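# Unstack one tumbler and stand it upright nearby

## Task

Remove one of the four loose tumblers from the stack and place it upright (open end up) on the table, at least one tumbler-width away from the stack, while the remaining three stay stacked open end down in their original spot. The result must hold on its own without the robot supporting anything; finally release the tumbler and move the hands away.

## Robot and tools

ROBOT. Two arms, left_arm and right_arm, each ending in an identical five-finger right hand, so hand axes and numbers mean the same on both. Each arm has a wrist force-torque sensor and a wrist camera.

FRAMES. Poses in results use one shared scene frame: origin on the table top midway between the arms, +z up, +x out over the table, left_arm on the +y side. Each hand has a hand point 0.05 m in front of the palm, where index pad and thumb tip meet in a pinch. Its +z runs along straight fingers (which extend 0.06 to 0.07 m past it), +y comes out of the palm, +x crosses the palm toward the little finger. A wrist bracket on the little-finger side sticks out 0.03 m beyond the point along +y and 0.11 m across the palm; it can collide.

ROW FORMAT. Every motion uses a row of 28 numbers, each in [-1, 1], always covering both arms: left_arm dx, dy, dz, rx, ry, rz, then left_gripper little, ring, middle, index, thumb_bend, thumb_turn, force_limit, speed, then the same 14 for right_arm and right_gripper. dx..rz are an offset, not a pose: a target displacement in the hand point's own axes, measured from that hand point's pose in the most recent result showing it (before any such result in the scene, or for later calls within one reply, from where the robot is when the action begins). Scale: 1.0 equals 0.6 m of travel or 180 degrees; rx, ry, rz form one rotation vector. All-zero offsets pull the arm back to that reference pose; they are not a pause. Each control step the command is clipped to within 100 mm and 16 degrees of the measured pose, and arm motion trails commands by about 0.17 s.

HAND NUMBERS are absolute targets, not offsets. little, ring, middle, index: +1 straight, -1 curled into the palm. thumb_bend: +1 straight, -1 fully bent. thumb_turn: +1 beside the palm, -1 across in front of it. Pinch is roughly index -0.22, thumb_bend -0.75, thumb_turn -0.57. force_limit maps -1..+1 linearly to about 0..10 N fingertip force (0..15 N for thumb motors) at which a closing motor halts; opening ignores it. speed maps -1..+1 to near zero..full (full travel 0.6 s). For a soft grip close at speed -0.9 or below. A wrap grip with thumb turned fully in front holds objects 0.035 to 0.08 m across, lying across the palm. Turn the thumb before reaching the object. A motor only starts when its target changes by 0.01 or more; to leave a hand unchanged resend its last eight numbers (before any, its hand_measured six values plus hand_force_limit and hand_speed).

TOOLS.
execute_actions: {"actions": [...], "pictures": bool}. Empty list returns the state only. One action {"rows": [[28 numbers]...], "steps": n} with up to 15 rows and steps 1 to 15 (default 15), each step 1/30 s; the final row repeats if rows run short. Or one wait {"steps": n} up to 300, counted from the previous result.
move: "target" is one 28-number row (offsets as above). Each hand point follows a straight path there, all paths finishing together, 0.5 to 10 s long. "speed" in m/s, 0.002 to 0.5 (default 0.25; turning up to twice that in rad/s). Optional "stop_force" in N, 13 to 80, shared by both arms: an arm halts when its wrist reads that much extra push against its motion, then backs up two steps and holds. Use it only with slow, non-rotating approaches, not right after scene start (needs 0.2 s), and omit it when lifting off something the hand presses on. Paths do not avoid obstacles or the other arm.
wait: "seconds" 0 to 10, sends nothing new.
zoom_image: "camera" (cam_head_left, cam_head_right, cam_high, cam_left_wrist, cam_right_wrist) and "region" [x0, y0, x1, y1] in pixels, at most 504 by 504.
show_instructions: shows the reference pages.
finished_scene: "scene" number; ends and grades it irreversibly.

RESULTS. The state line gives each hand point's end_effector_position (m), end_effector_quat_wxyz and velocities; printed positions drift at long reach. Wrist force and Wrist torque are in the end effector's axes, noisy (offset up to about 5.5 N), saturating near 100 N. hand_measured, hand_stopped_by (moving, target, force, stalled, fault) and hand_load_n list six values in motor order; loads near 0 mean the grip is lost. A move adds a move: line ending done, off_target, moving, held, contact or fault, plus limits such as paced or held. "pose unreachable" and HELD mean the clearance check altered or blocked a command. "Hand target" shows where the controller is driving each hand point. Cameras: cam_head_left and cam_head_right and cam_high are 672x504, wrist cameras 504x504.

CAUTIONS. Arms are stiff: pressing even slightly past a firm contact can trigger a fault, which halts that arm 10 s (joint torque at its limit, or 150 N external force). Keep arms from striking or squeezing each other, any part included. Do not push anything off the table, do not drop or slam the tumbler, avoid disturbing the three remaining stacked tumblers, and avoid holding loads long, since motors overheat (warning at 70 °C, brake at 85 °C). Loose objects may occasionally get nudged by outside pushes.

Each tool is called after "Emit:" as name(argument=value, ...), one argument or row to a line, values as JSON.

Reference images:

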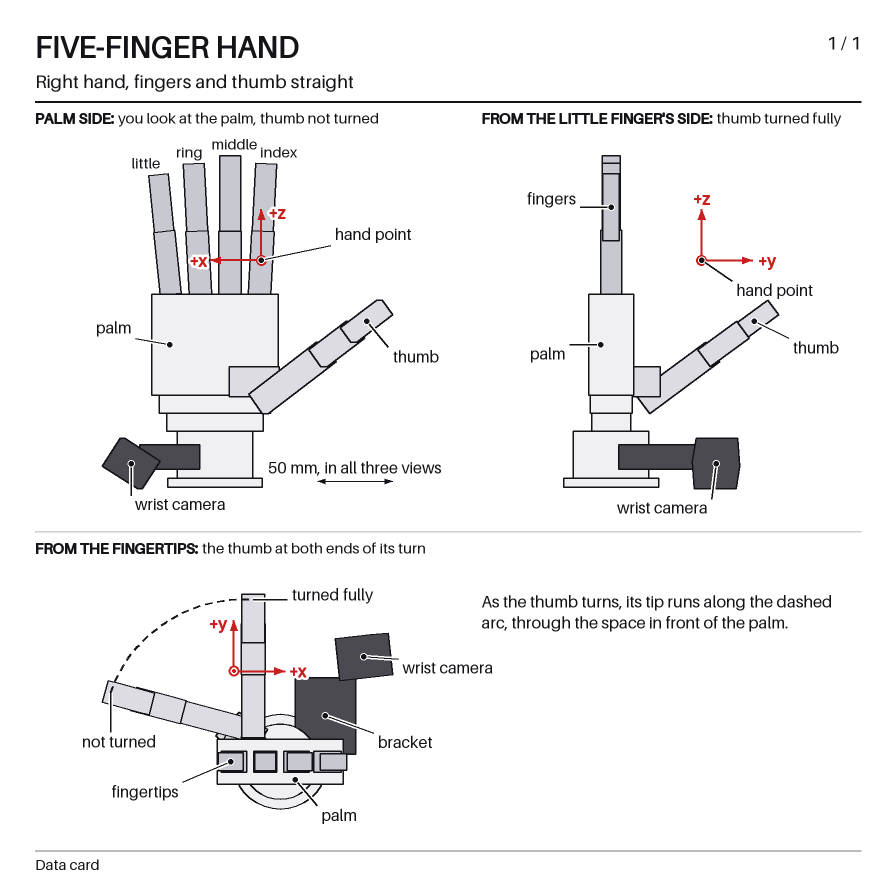

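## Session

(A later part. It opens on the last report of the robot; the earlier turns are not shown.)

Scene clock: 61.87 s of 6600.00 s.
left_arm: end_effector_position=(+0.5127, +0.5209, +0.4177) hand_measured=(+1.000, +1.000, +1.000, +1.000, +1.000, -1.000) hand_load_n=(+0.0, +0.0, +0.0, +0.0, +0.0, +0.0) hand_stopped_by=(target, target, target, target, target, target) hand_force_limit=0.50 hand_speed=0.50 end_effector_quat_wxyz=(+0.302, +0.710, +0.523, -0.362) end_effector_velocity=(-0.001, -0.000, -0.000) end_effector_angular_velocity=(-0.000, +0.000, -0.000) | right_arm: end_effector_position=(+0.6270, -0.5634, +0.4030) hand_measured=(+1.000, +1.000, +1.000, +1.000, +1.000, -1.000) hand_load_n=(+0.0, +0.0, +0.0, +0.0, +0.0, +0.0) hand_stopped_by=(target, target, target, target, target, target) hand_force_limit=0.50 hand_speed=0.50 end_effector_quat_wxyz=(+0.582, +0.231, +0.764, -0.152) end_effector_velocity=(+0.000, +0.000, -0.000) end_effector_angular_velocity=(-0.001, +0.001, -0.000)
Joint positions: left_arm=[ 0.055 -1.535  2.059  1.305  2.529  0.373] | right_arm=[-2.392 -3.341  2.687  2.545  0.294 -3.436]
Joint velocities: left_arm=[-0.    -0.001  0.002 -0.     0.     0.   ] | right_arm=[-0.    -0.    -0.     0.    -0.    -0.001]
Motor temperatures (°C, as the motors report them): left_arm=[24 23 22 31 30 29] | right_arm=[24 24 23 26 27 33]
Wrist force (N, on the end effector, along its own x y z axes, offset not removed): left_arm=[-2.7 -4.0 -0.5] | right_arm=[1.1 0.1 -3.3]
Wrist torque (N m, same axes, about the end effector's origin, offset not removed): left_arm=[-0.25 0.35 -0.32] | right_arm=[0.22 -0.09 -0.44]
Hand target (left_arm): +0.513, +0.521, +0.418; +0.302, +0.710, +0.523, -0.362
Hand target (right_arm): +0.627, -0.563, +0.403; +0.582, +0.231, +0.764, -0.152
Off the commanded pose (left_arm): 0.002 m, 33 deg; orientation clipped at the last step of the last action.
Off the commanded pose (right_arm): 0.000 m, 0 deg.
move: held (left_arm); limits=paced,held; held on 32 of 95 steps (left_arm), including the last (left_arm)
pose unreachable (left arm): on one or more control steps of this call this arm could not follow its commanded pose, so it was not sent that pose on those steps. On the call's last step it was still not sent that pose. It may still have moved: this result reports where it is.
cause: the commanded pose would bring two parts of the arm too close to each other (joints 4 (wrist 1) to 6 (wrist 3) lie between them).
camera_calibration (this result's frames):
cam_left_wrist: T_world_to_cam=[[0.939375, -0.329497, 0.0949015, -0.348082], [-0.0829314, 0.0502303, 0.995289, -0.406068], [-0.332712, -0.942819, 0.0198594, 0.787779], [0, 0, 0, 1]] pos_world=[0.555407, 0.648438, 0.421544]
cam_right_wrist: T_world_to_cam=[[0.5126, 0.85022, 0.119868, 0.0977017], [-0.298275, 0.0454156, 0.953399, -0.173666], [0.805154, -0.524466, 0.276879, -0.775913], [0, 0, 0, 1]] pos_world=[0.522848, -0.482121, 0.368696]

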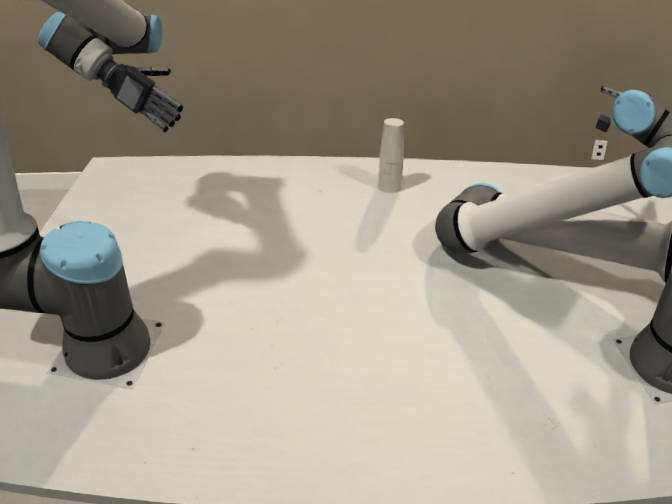

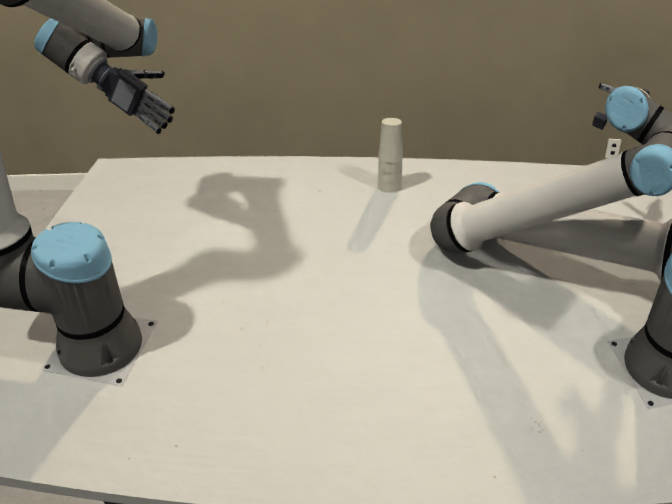

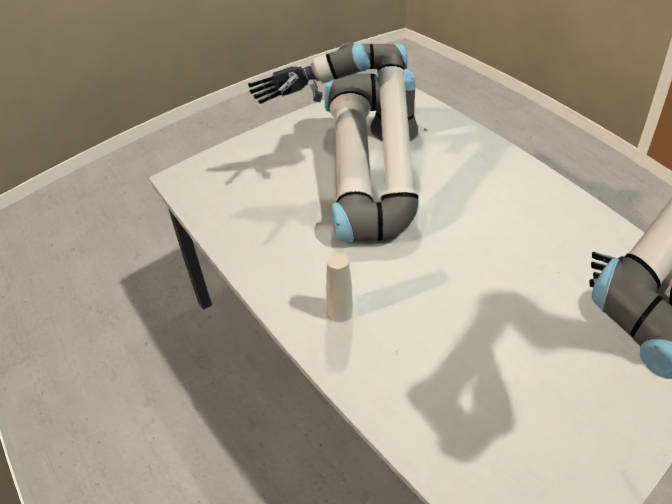

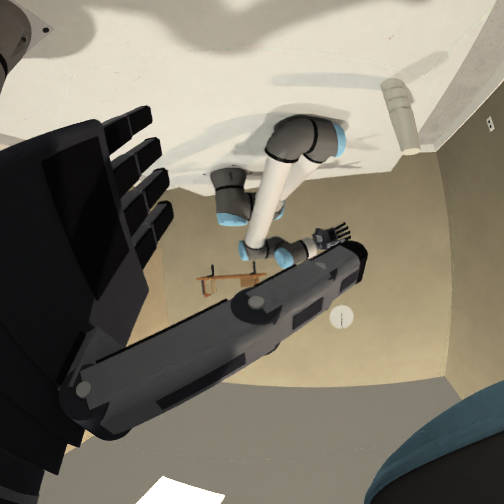

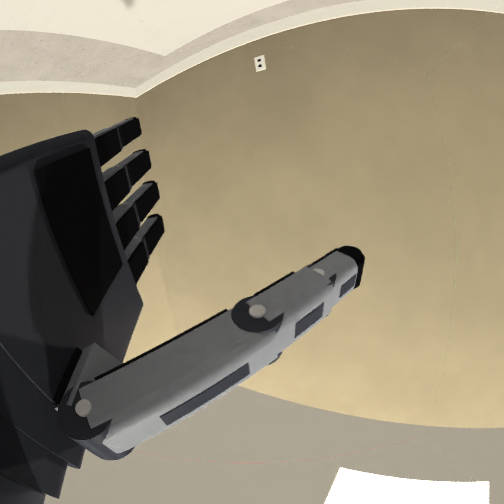

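Emit:
move(
  target=[0,0,0,-0.277,0.023,-0.185,1,1,1,1,1,-1,0.5,0.5,0,0,0,0,0,0,1,1,1,1,1,-1,0.5,0.5],
  speed=0.3,
)

Emit:
move(
  target=[0,0,0,0,-0.19,0,1,1,1,1,1,-1,0.5,0.5,0,0,0,0,0,0,1,1,1,1,1,-1,0.5,0.5],
  speed=0.3,
)

Scene clock: 73.93 s of 6600.00 s.
left_arm: end_effector_position=(+0.5136, +0.5222, +0.4195) hand_measured=(+1.000, +1.000, +1.000, +1.000, +1.000, -1.000) hand_load_n=(+0.0, +0.0, +0.0, +0.0, +0.0, +0.0) hand_stopped_by=(target, target, target, target, target, target) hand_force_limit=0.50 hand_speed=0.50 end_effector_quat_wxyz=(+0.399, +0.482, +0.738, -0.252) end_effector_velocity=(-0.000, -0.001, +0.001) end_effector_angular_velocity=(+0.001, -0.001, +0.122) | right_arm: end_effector_position=(+0.6270, -0.5634, +0.4030) hand_measured=(+1.000, +1.000, +1.000, +1.000, +1.000, -1.000) hand_load_n=(+0.0, +0.0, +0.0, +0.0, +0.0, +0.0) hand_stopped_by=(target, target, target, target, target, target) hand_force_limit=0.50 hand_speed=0.50 end_effector_quat_wxyz=(+0.582, +0.231, +0.764, -0.152) end_effector_velocity=(+0.000, -0.000, +0.001) end_effector_angular_velocity=(-0.001, -0.001, -0.000)
Joint positions: left_arm=[-0.218 -2.023  2.206  0.583  2.215 -1.03 ] | right_arm=[-2.392 -3.341  2.687  2.545  0.294 -3.436]
Joint velocities: left_arm=[-0.126 -0.102  0.033 -0.06  -0.179 -0.213] | right_arm=[-0.     0.    -0.     0.    -0.001 -0.   ]
Motor temperatures (°C, as the motors report them): left_arm=[24 23 22 31 30 29] | right_arm=[24 24 23 26 27 33]
Wrist force (N, on the end effector, along its own x y z axes, offset not removed): left_arm=[-0.9 -1.8 -1.2] | right_arm=[5.5 -2.0 0.8]
Wrist torque (N m, same axes, about the end effector's origin, offset not removed): left_arm=[0.13 0.13 0.01] | right_arm=[-0.16 -0.91 0.08]
Hand target (left_arm): +0.514, +0.522, +0.420; +0.402, +0.475, +0.742, -0.248
Hand target (right_arm): +0.627, -0.563, +0.403; +0.582, +0.231, +0.764, -0.152
Off the commanded pose (left_arm): 0.002 m, 20 deg; orientation clipped at the last step of the last action.
Off the commanded pose (right_arm): 0.000 m, 0 deg.
After step 90, 2.17 s passed at rest.
move: moving (left_arm; no rest 5 s after the path's end); limits=paced
camera_calibration (this result's frames):
cam_left_wrist: T_world_to_cam=[[0.935157, 0.349343, 0.0586594, -0.685774], [-0.0633988, 0.00213716, 0.997986, -0.393901], [0.348514, -0.936993, 0.0241465, 0.434555], [0, 0, 0, 1]] pos_world=[0.464885, 0.647587, 0.422842]
cam_right_wrist: T_world_to_cam=[[0.5126, 0.85022, 0.119868, 0.0977017], [-0.298275, 0.0454158, 0.953399, -0.173666], [0.805154, -0.524466, 0.276879, -0.775913], [0, 0, 0, 1]] pos_world=[0.522848, -0.482121, 0.368696]

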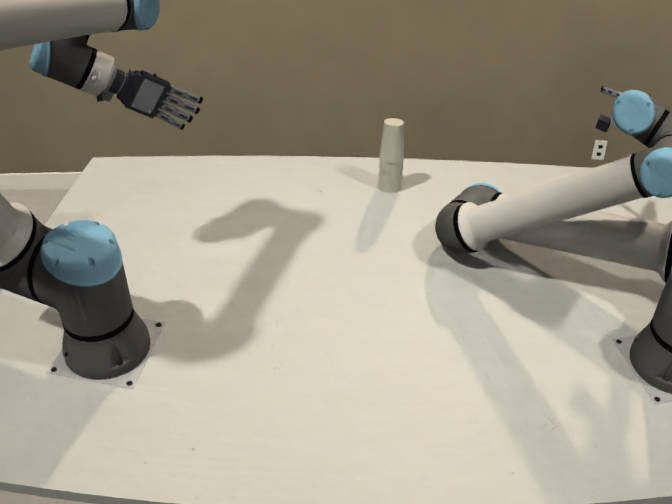

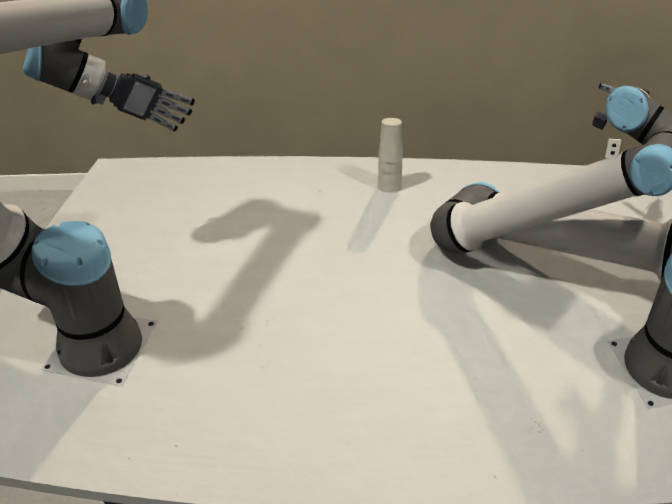

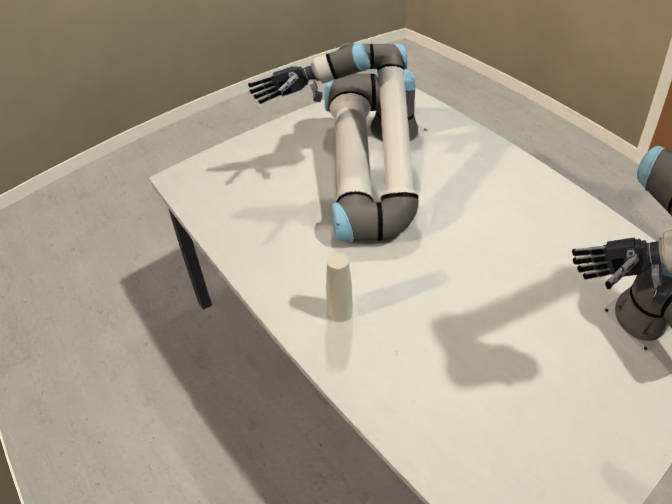

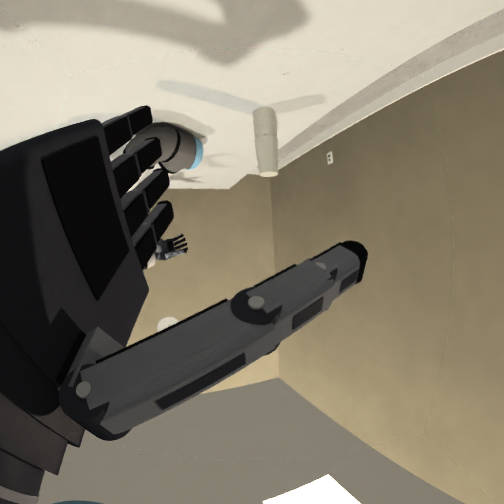

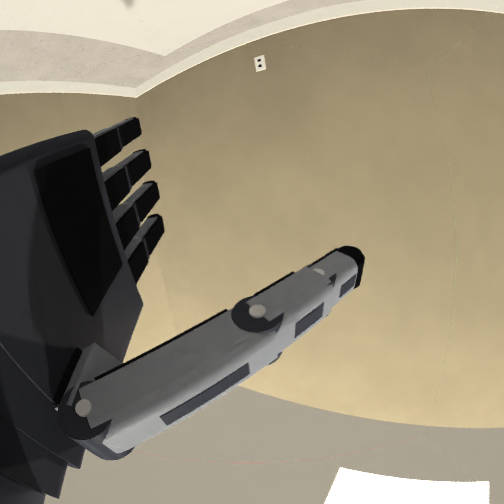

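Scene clock: 78.47 s of 6600.00 s.
left_arm: end_effector_position=(+0.5124, +0.5209, +0.4181) hand_measured=(+1.000, +1.000, +1.000, +1.000, +1.000, -1.000) hand_load_n=(+0.0, +0.0, +0.0, +0.0, +0.0, +0.0) hand_stopped_by=(target, target, target, target, target, target) hand_force_limit=0.50 hand_speed=0.50 end_effector_quat_wxyz=(+0.644, +0.318, +0.635, -0.284) end_effector_velocity=(+0.001, -0.000, -0.000) end_effector_angular_velocity=(-0.012, -0.009, -0.006) | right_arm: end_effector_position=(+0.6270, -0.5634, +0.4030) hand_measured=(+1.000, +1.000, +1.000, +1.000, +1.000, -1.000) hand_load_n=(+0.0, +0.0, +0.0, +0.0, +0.0, +0.0) hand_stopped_by=(target, target, target, target, target, target) hand_force_limit=0.50 hand_speed=0.50 end_effector_quat_wxyz=(+0.582, +0.231, +0.764, -0.152) end_effector_velocity=(+0.000, +0.000, +0.000) end_effector_angular_velocity=(-0.002, +0.000, +0.000)
Joint positions: left_arm=[-0.547 -2.405  2.556 -0.143  1.786 -1.52 ] | right_arm=[-2.392 -3.341  2.687  2.545  0.294 -3.436]
Joint velocities: left_arm=[ 0.016  0.008  0.006 -0.029  0.022 -0.003] | right_arm=[ 0.    -0.    -0.001 -0.    -0.001 -0.   ]
Motor temperatures (°C, as the motors report them): left_arm=[24 23 22 31 30 29] | right_arm=[24 24 23 26 27 33]
Wrist force (N, on the end effector, along its own x y z axes, offset not removed): left_arm=[-1.8 -3.1 -4.4] | right_arm=[1.5 0.5 -2.4]
Wrist torque (N m, same axes, about the end effector's origin, offset not removed): left_arm=[0.08 0.27 -0.14] | right_arm=[0.40 -0.11 -0.10]
Hand target (left_arm): +0.513, +0.521, +0.418; +0.645, +0.318, +0.634, -0.285
Hand target (right_arm): +0.627, -0.563, +0.403; +0.582, +0.231, +0.764, -0.152
Off the commanded pose (left_arm): 0.000 m, 0 deg.
Off the commanded pose (right_arm): 0.000 m, 0 deg.
move: done
camera_calibration (this result's frames):
cam_left_wrist: T_world_to_cam=[[0.782744, 0.610523, 0.12072, -0.768055], [-0.427801, 0.38696, 0.816853, -0.330562], [0.451994, -0.691031, 0.564072, 0.0268525], [0, 0, 0, 1]] pos_world=[0.447639, 0.615385, 0.347594]
cam_right_wrist: T_world_to_cam=[[0.5126, 0.85022, 0.119868, 0.0977017], [-0.298275, 0.0454157, 0.953399, -0.173666], [0.805154, -0.524466, 0.276879, -0.775913], [0, 0, 0, 1]] pos_world=[0.522848, -0.482121, 0.368696]

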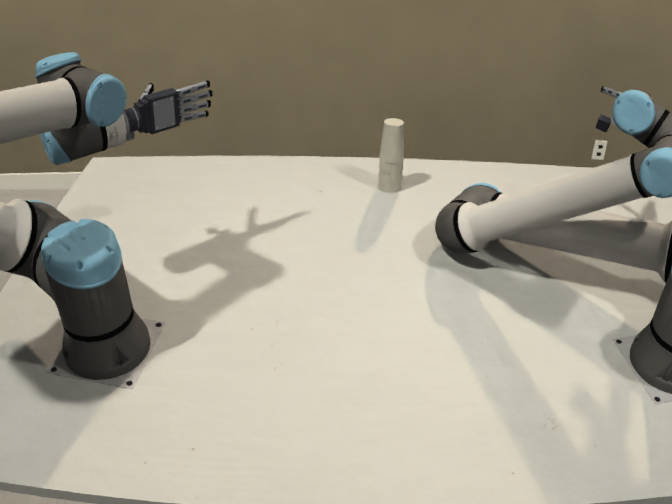

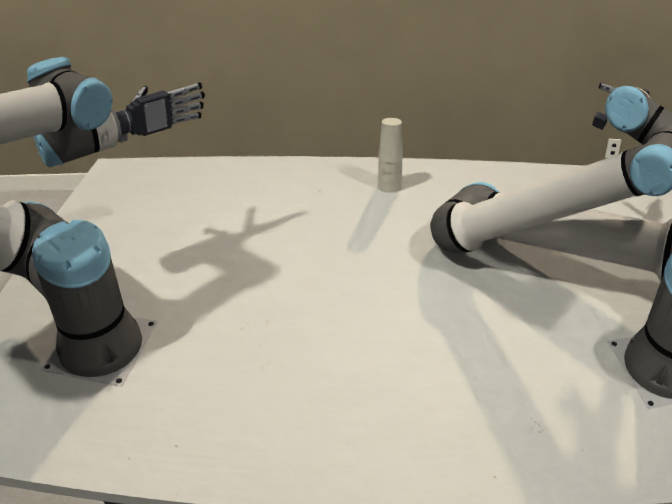

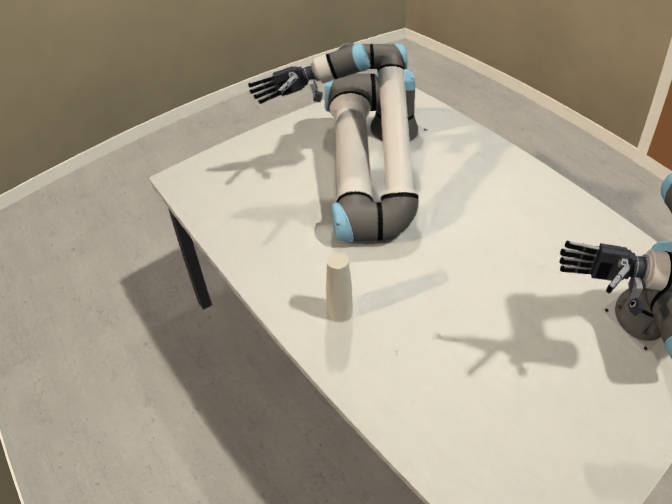

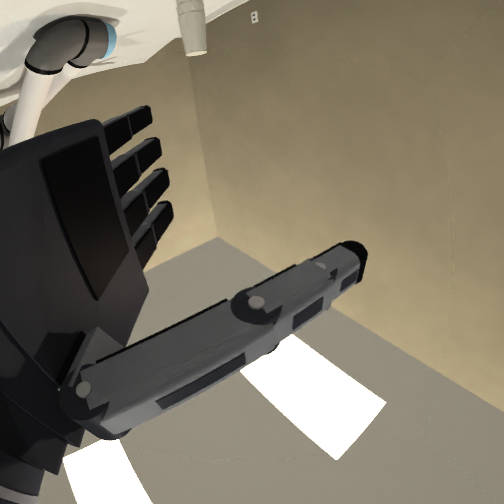

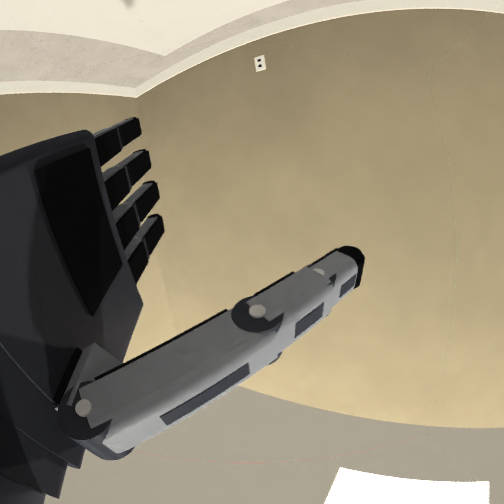

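Emit:
move(
  target=[0.397,-0.218,0.695,0,0,0,1,1,1,1,1,-1,0.5,0.5,0,0,0,0,0,0,1,1,1,1,1,-1,0.5,0.5],
  speed=0.25,
)

Scene clock: 85.47 s of 6600.00 s.
left_arm: end_effector_position=(+0.6850, +0.1254, +0.1703) hand_measured=(+1.000, +1.000, +1.000, +1.000, +1.000, -1.000) hand_load_n=(+0.0, +0.0, +0.0, +0.0, +0.0, +0.0) hand_stopped_by=(target, target, target, target, target, target) hand_force_limit=0.50 hand_speed=0.50 end_effector_quat_wxyz=(+0.644, +0.318, +0.635, -0.284) end_effector_velocity=(+0.001, -0.002, -0.002) end_effector_angular_velocity=(+0.001, +0.001, -0.002) | right_arm: end_effector_position=(+0.6270, -0.5634, +0.4030) hand_measured=(+1.000, +1.000, +1.000, +1.000, +1.000, -1.000) hand_load_n=(+0.0, +0.0, +0.0, +0.0, +0.0, +0.0) hand_stopped_by=(target, target, target, target, target, target) hand_force_limit=0.50 hand_speed=0.50 end_effector_quat_wxyz=(+0.582, +0.231, +0.764, -0.152) end_effector_velocity=(+0.000, +0.000, +0.000) end_effector_angular_velocity=(-0.001, +0.001, +0.001)
Joint positions: left_arm=[-0.972 -1.253  2.334 -1.073  1.361 -1.523] | right_arm=[-2.392 -3.341  2.687  2.545  0.294 -3.436]
Joint velocities: left_arm=[-0.     0.006 -0.004 -0.001  0.002 -0.   ] | right_arm=[ 0.    -0.    -0.     0.    -0.    -0.001]
Motor temperatures (°C, as the motors report them): left_arm=[24 23 22 31 30 29] | right_arm=[24 24 23 26 27 33]
Wrist force (N, on the end effector, along its own x y z axes, offset not removed): left_arm=[0.0 -5.5 -0.8] | right_arm=[0.8 2.5 1.5]
Wrist torque (N m, same axes, about the end effector's origin, offset not removed): left_arm=[-0.50 -0.05 -0.13] | right_arm=[0.32 -0.04 -0.10]
Hand target (left_arm): +0.685, +0.125, +0.170; +0.644, +0.318, +0.635, -0.284
Hand target (right_arm): +0.627, -0.563, +0.403; +0.582, +0.231, +0.764, -0.152
Off the commanded pose (left_arm): 0.000 m, 0 deg.
Off the commanded pose (right_arm): 0.000 m, 0 deg.
After step 90, 1.37 s passed at rest.
move: done
camera_calibration (this result's frames):
cam_left_wrist: T_world_to_cam=[[0.782745, 0.610542, 0.120619, -0.631725], [-0.427744, 0.38701, 0.816859, 0.0986979], [0.452046, -0.690986, 0.564086, -0.184721], [0, 0, 0, 1]] pos_world=[0.620199, 0.219858, 0.0997745]
cam_right_wrist: T_world_to_cam=[[0.5126, 0.85022, 0.119868, 0.0977017], [-0.298275, 0.0454158, 0.953399, -0.173666], [0.805154, -0.524466, 0.27688, -0.775914], [0, 0, 0, 1]] pos_world=[0.522848, -0.482121, 0.368696]

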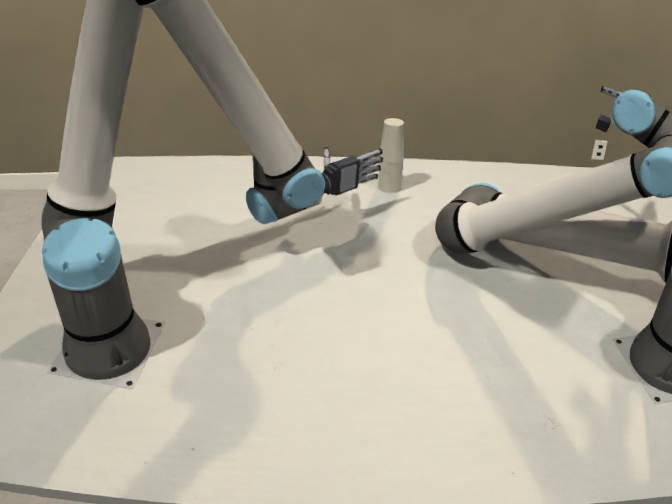

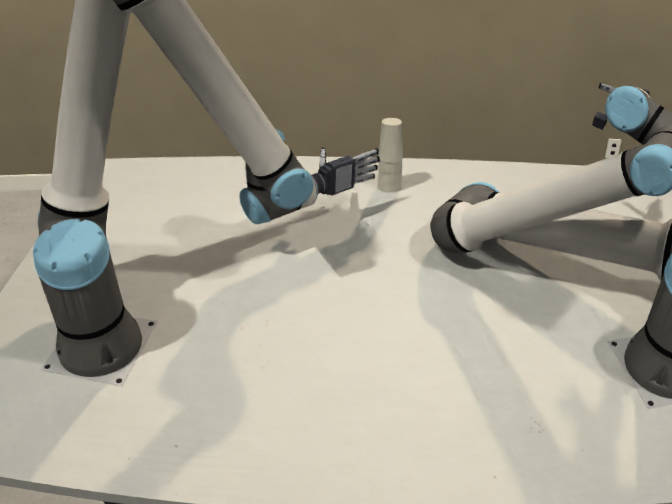

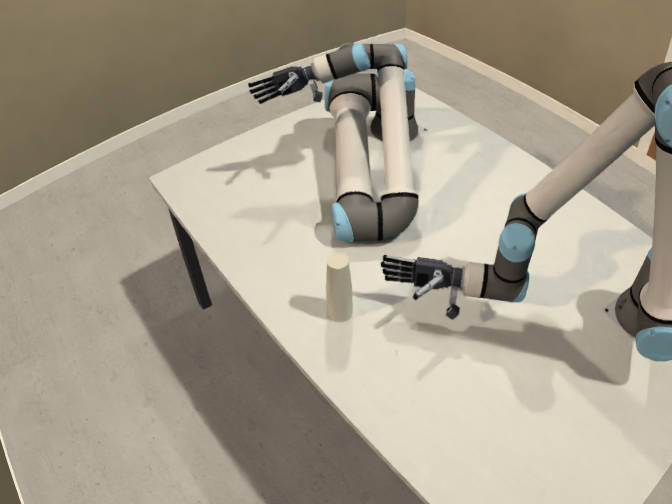

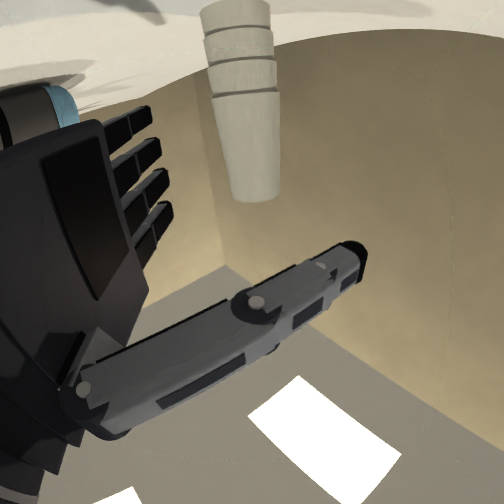

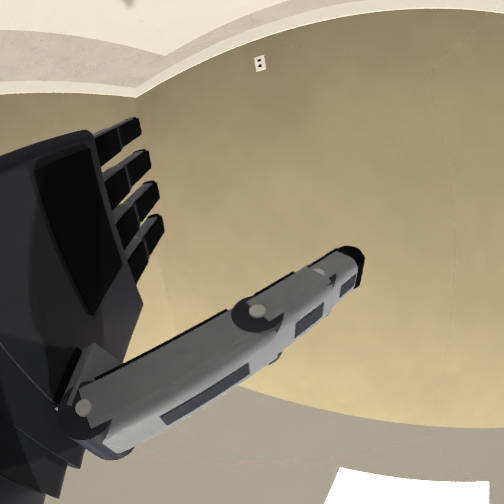

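Emit:
move(
  target=[0,0,0.25,0,0,0,1,1,1,1,1,-1,0.5,0.5,0,0,0,0,0,0,1,1,1,1,1,-1,0.5,0.5],
  speed=0.06,
)

Scene clock: 95.73 s of 6600.00 s.
left_arm: end_effector_position=(+0.7805, +0.0100, +0.1690) hand_measured=(+1.000, +1.000, +1.000, +1.000, +1.000, -1.000) hand_load_n=(+0.0, +0.0, +0.0, +0.0, +0.0, +0.0) hand_stopped_by=(target, target, target, target, target, target) hand_force_limit=0.50 hand_speed=0.50 end_effector_quat_wxyz=(+0.644, +0.318, +0.635, -0.284) end_effector_velocity=(+0.000, -0.003, +0.000) end_effector_angular_velocity=(+0.001, -0.001, -0.003) | right_arm: end_effector_position=(+0.6270, -0.5634, +0.4030) hand_measured=(+1.000, +1.000, +1.000, +1.000, +1.000, -1.000) hand_load_n=(+0.0, +0.0, +0.0, +0.0, +0.0, +0.0) hand_stopped_by=(target, target, target, target, target, target) hand_force_limit=0.50 hand_speed=0.50 end_effector_quat_wxyz=(+0.582, +0.231, +0.764, -0.152) end_effector_velocity=(+0.000, -0.000, +0.000) end_effector_angular_velocity=(-0.000, -0.000, -0.000)
Joint positions: left_arm=[-0.92  -1.087  2.039 -0.945  1.412 -1.523] | right_arm=[-2.392 -3.341  2.687  2.545  0.294 -3.436]
Joint velocities: left_arm=[-0.001  0.003 -0.005  0.002  0.001  0.001] | right_arm=[-0.  0. -0.  0. -0.  0.]
Motor temperatures (°C, as the motors report them): left_arm=[24 23 22 31 30 29] | right_arm=[24 24 23 26 27 33]
Wrist force (N, on the end effector, along its own x y z axes, offset not removed): left_arm=[-1.3 -4.2 -2.8] | right_arm=[0.4 -2.6 -3.9]
Wrist torque (N m, same axes, about the end effector's origin, offset not removed): left_arm=[-0.10 0.26 -0.28] | right_arm=[-0.20 0.01 -0.34]
Hand target (left_arm): +0.781, +0.010, +0.169; +0.644, +0.318, +0.635, -0.284
Hand target (right_arm): +0.627, -0.563, +0.403; +0.582, +0.231, +0.764, -0.152
Off the commanded pose (left_arm): 0.000 m, 0 deg.
Off the commanded pose (right_arm): 0.000 m, 0 deg.
After step 90, 4.33 s passed at rest.
move: done
camera_calibration (this result's frames):
cam_left_wrist: T_world_to_cam=[[0.782741, 0.610544, 0.120634, -0.635863], [-0.42776, 0.387007, 0.816852, 0.185244], [0.452038, -0.690986, 0.564093, -0.306873], [0, 0, 0, 1]] pos_world=[0.715674, 0.104486, 0.0984943]
cam_right_wrist: T_world_to_cam=[[0.5126, 0.85022, 0.119868, 0.0977017], [-0.298275, 0.0454157, 0.953399, -0.173666], [0.805154, -0.524466, 0.276879, -0.775914], [0, 0, 0, 1]] pos_world=[0.522848, -0.482121, 0.368696]

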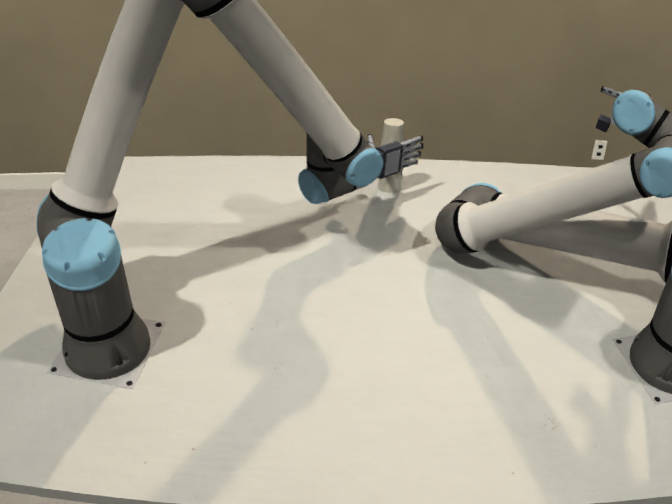

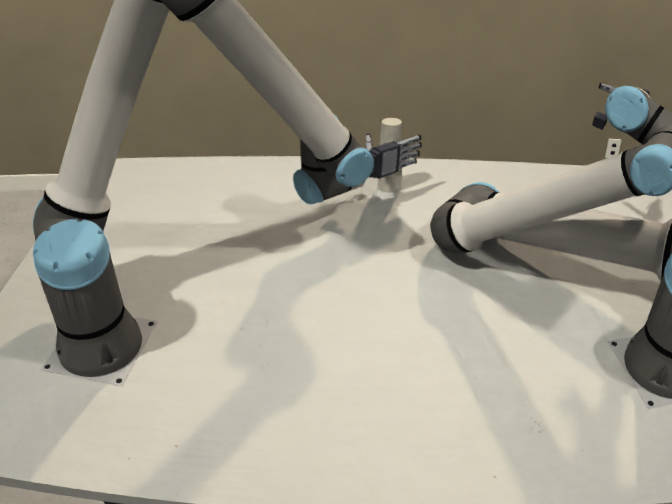

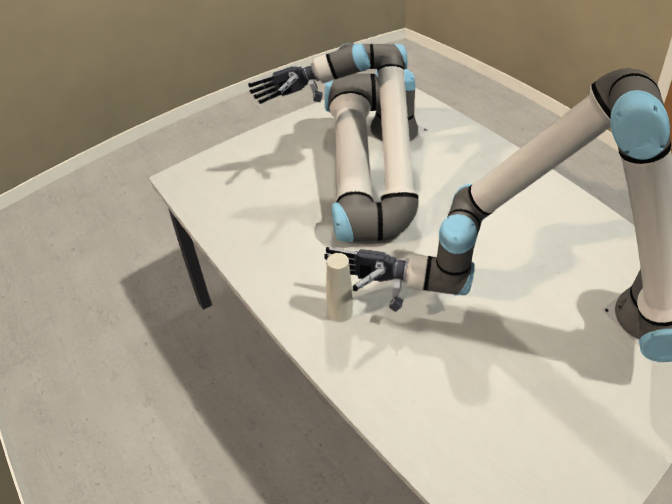

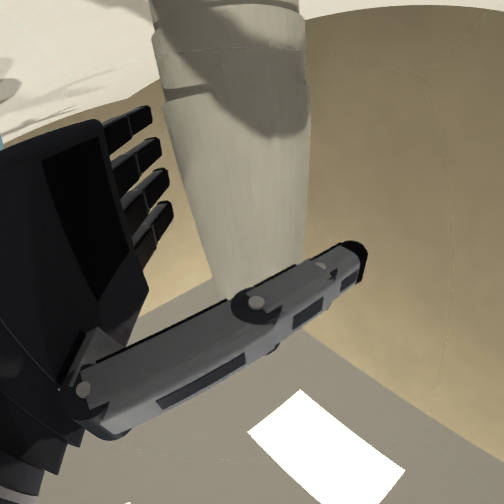

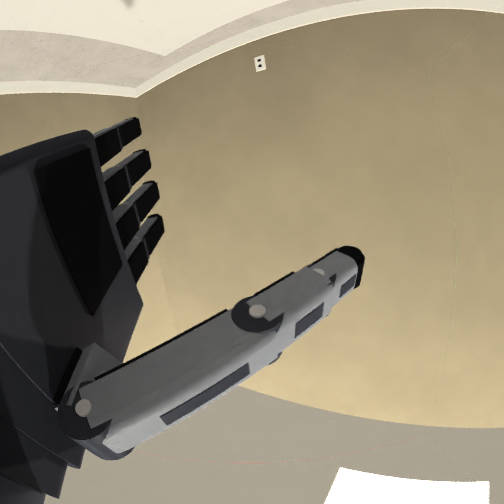

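Emit:
move(
  target=[-0.017,0,0.08,0,0,0,1,1,1,1,1,-1,0.5,0.5,0,0,0,0,0,0,1,1,1,1,1,-1,0.5,0.5],
  speed=0.04,
)

Scene clock: 100.07 s of 6600.00 s.
left_arm: end_effector_position=(+0.8106, -0.0272, +0.1787) hand_measured=(+1.000, +1.000, +1.000, +1.000, +1.000, -1.000) hand_load_n=(+0.0, +0.0, +0.0, +0.0, +0.0, +0.0) hand_stopped_by=(target, target, target, target, target, target) hand_force_limit=0.50 hand_speed=0.50 end_effector_quat_wxyz=(+0.644, +0.318, +0.635, -0.284) end_effector_velocity=(+0.002, -0.002, +0.001) end_effector_angular_velocity=(-0.001, -0.001, +0.001) | right_arm: end_effector_position=(+0.6270, -0.5634, +0.4030) hand_measured=(+1.000, +1.000, +1.000, +1.000, +1.000, -1.000) hand_load_n=(+0.0, +0.0, +0.0, +0.0, +0.0, +0.0) hand_stopped_by=(target, target, target, target, target, target) hand_force_limit=0.50 hand_speed=0.50 end_effector_quat_wxyz=(+0.582, +0.231, +0.764, -0.152) end_effector_velocity=(-0.000, -0.000, -0.000) end_effector_angular_velocity=(-0.001, +0.001, +0.000)
Joint positions: left_arm=[-0.91  -1.047  1.938 -0.883  1.423 -1.523] | right_arm=[-2.392 -3.341  2.687  2.545  0.294 -3.436]
Joint velocities: left_arm=[ 0.001  0.002 -0.006  0.003  0.001  0.   ] | right_arm=[-0.     0.     0.     0.     0.    -0.002]
Motor temperatures (°C, as the motors report them): left_arm=[24 23 22 31 30 29] | right_arm=[24 24 23 26 27 33]
Wrist force (N, on the end effector, along its own x y z axes, offset not removed): left_arm=[-1.0 -3.5 0.6] | right_arm=[-0.6 5.1 -2.1]
Wrist torque (N m, same axes, about the end effector's origin, offset not removed): left_arm=[-0.31 0.09 -0.01] | right_arm=[1.16 0.16 -0.28]
Hand target (left_arm): +0.811, -0.027, +0.179; +0.644, +0.318, +0.635, -0.284
Hand target (right_arm): +0.627, -0.563, +0.403; +0.582, +0.231, +0.764, -0.152
Off the commanded pose (left_arm): 0.000 m, 0 deg.
Off the commanded pose (right_arm): 0.000 m, 0 deg.
move: done
camera_calibration (this result's frames):
cam_left_wrist: T_world_to_cam=[[0.782738, 0.610546, 0.120643, -0.637913], [-0.427774, 0.387012, 0.816842, 0.204558], [0.45203, -0.690981, 0.564105, -0.351632], [0, 0, 0, 1]] pos_world=[0.745771, 0.0673383, 0.108225]
cam_right_wrist: T_world_to_cam=[[0.5126, 0.85022, 0.119868, 0.0977017], [-0.298275, 0.0454158, 0.953399, -0.173666], [0.805154, -0.524466, 0.276879, -0.775913], [0, 0, 0, 1]] pos_world=[0.522848, -0.482121, 0.368696]

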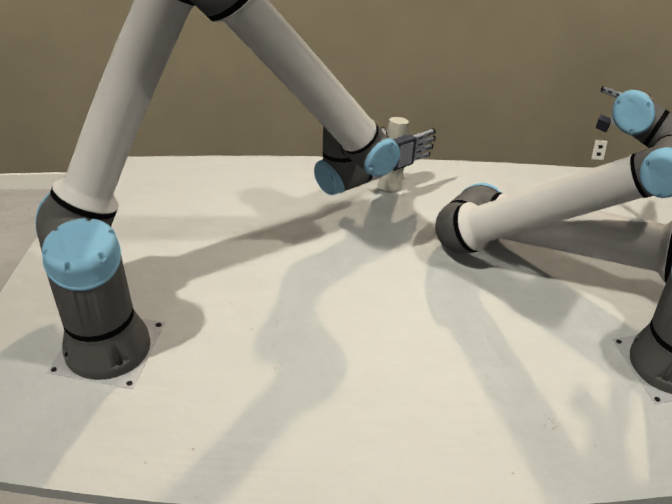

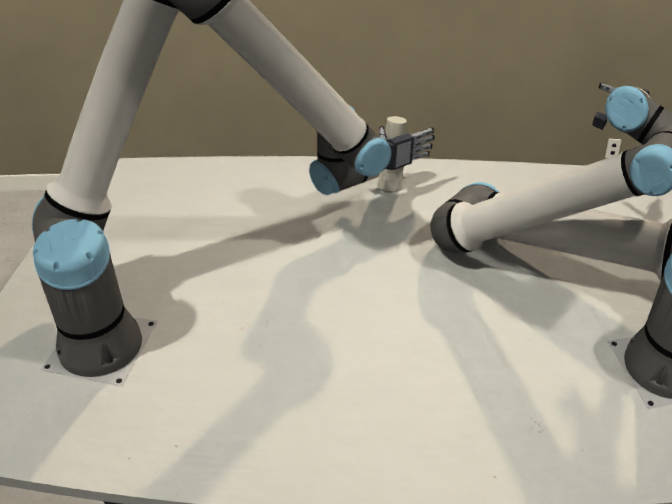

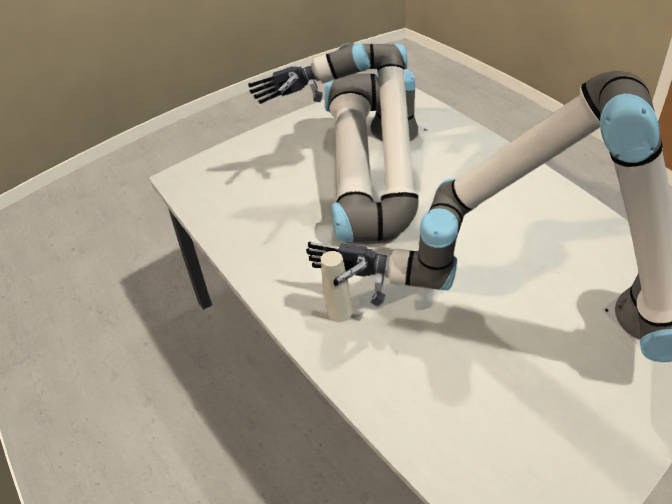

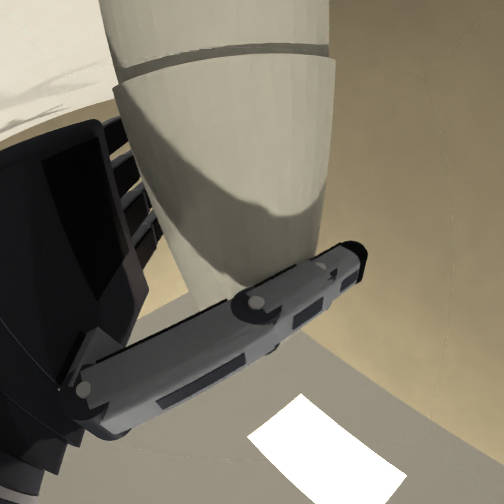

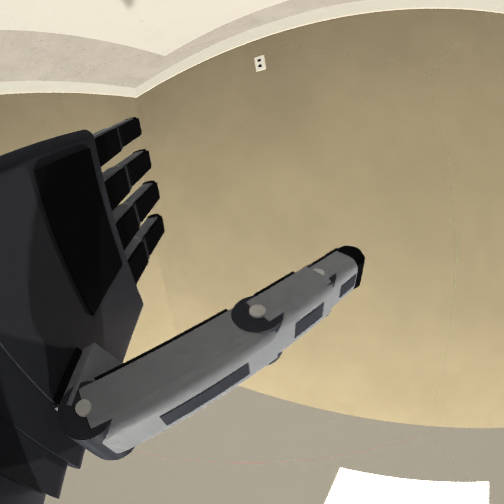

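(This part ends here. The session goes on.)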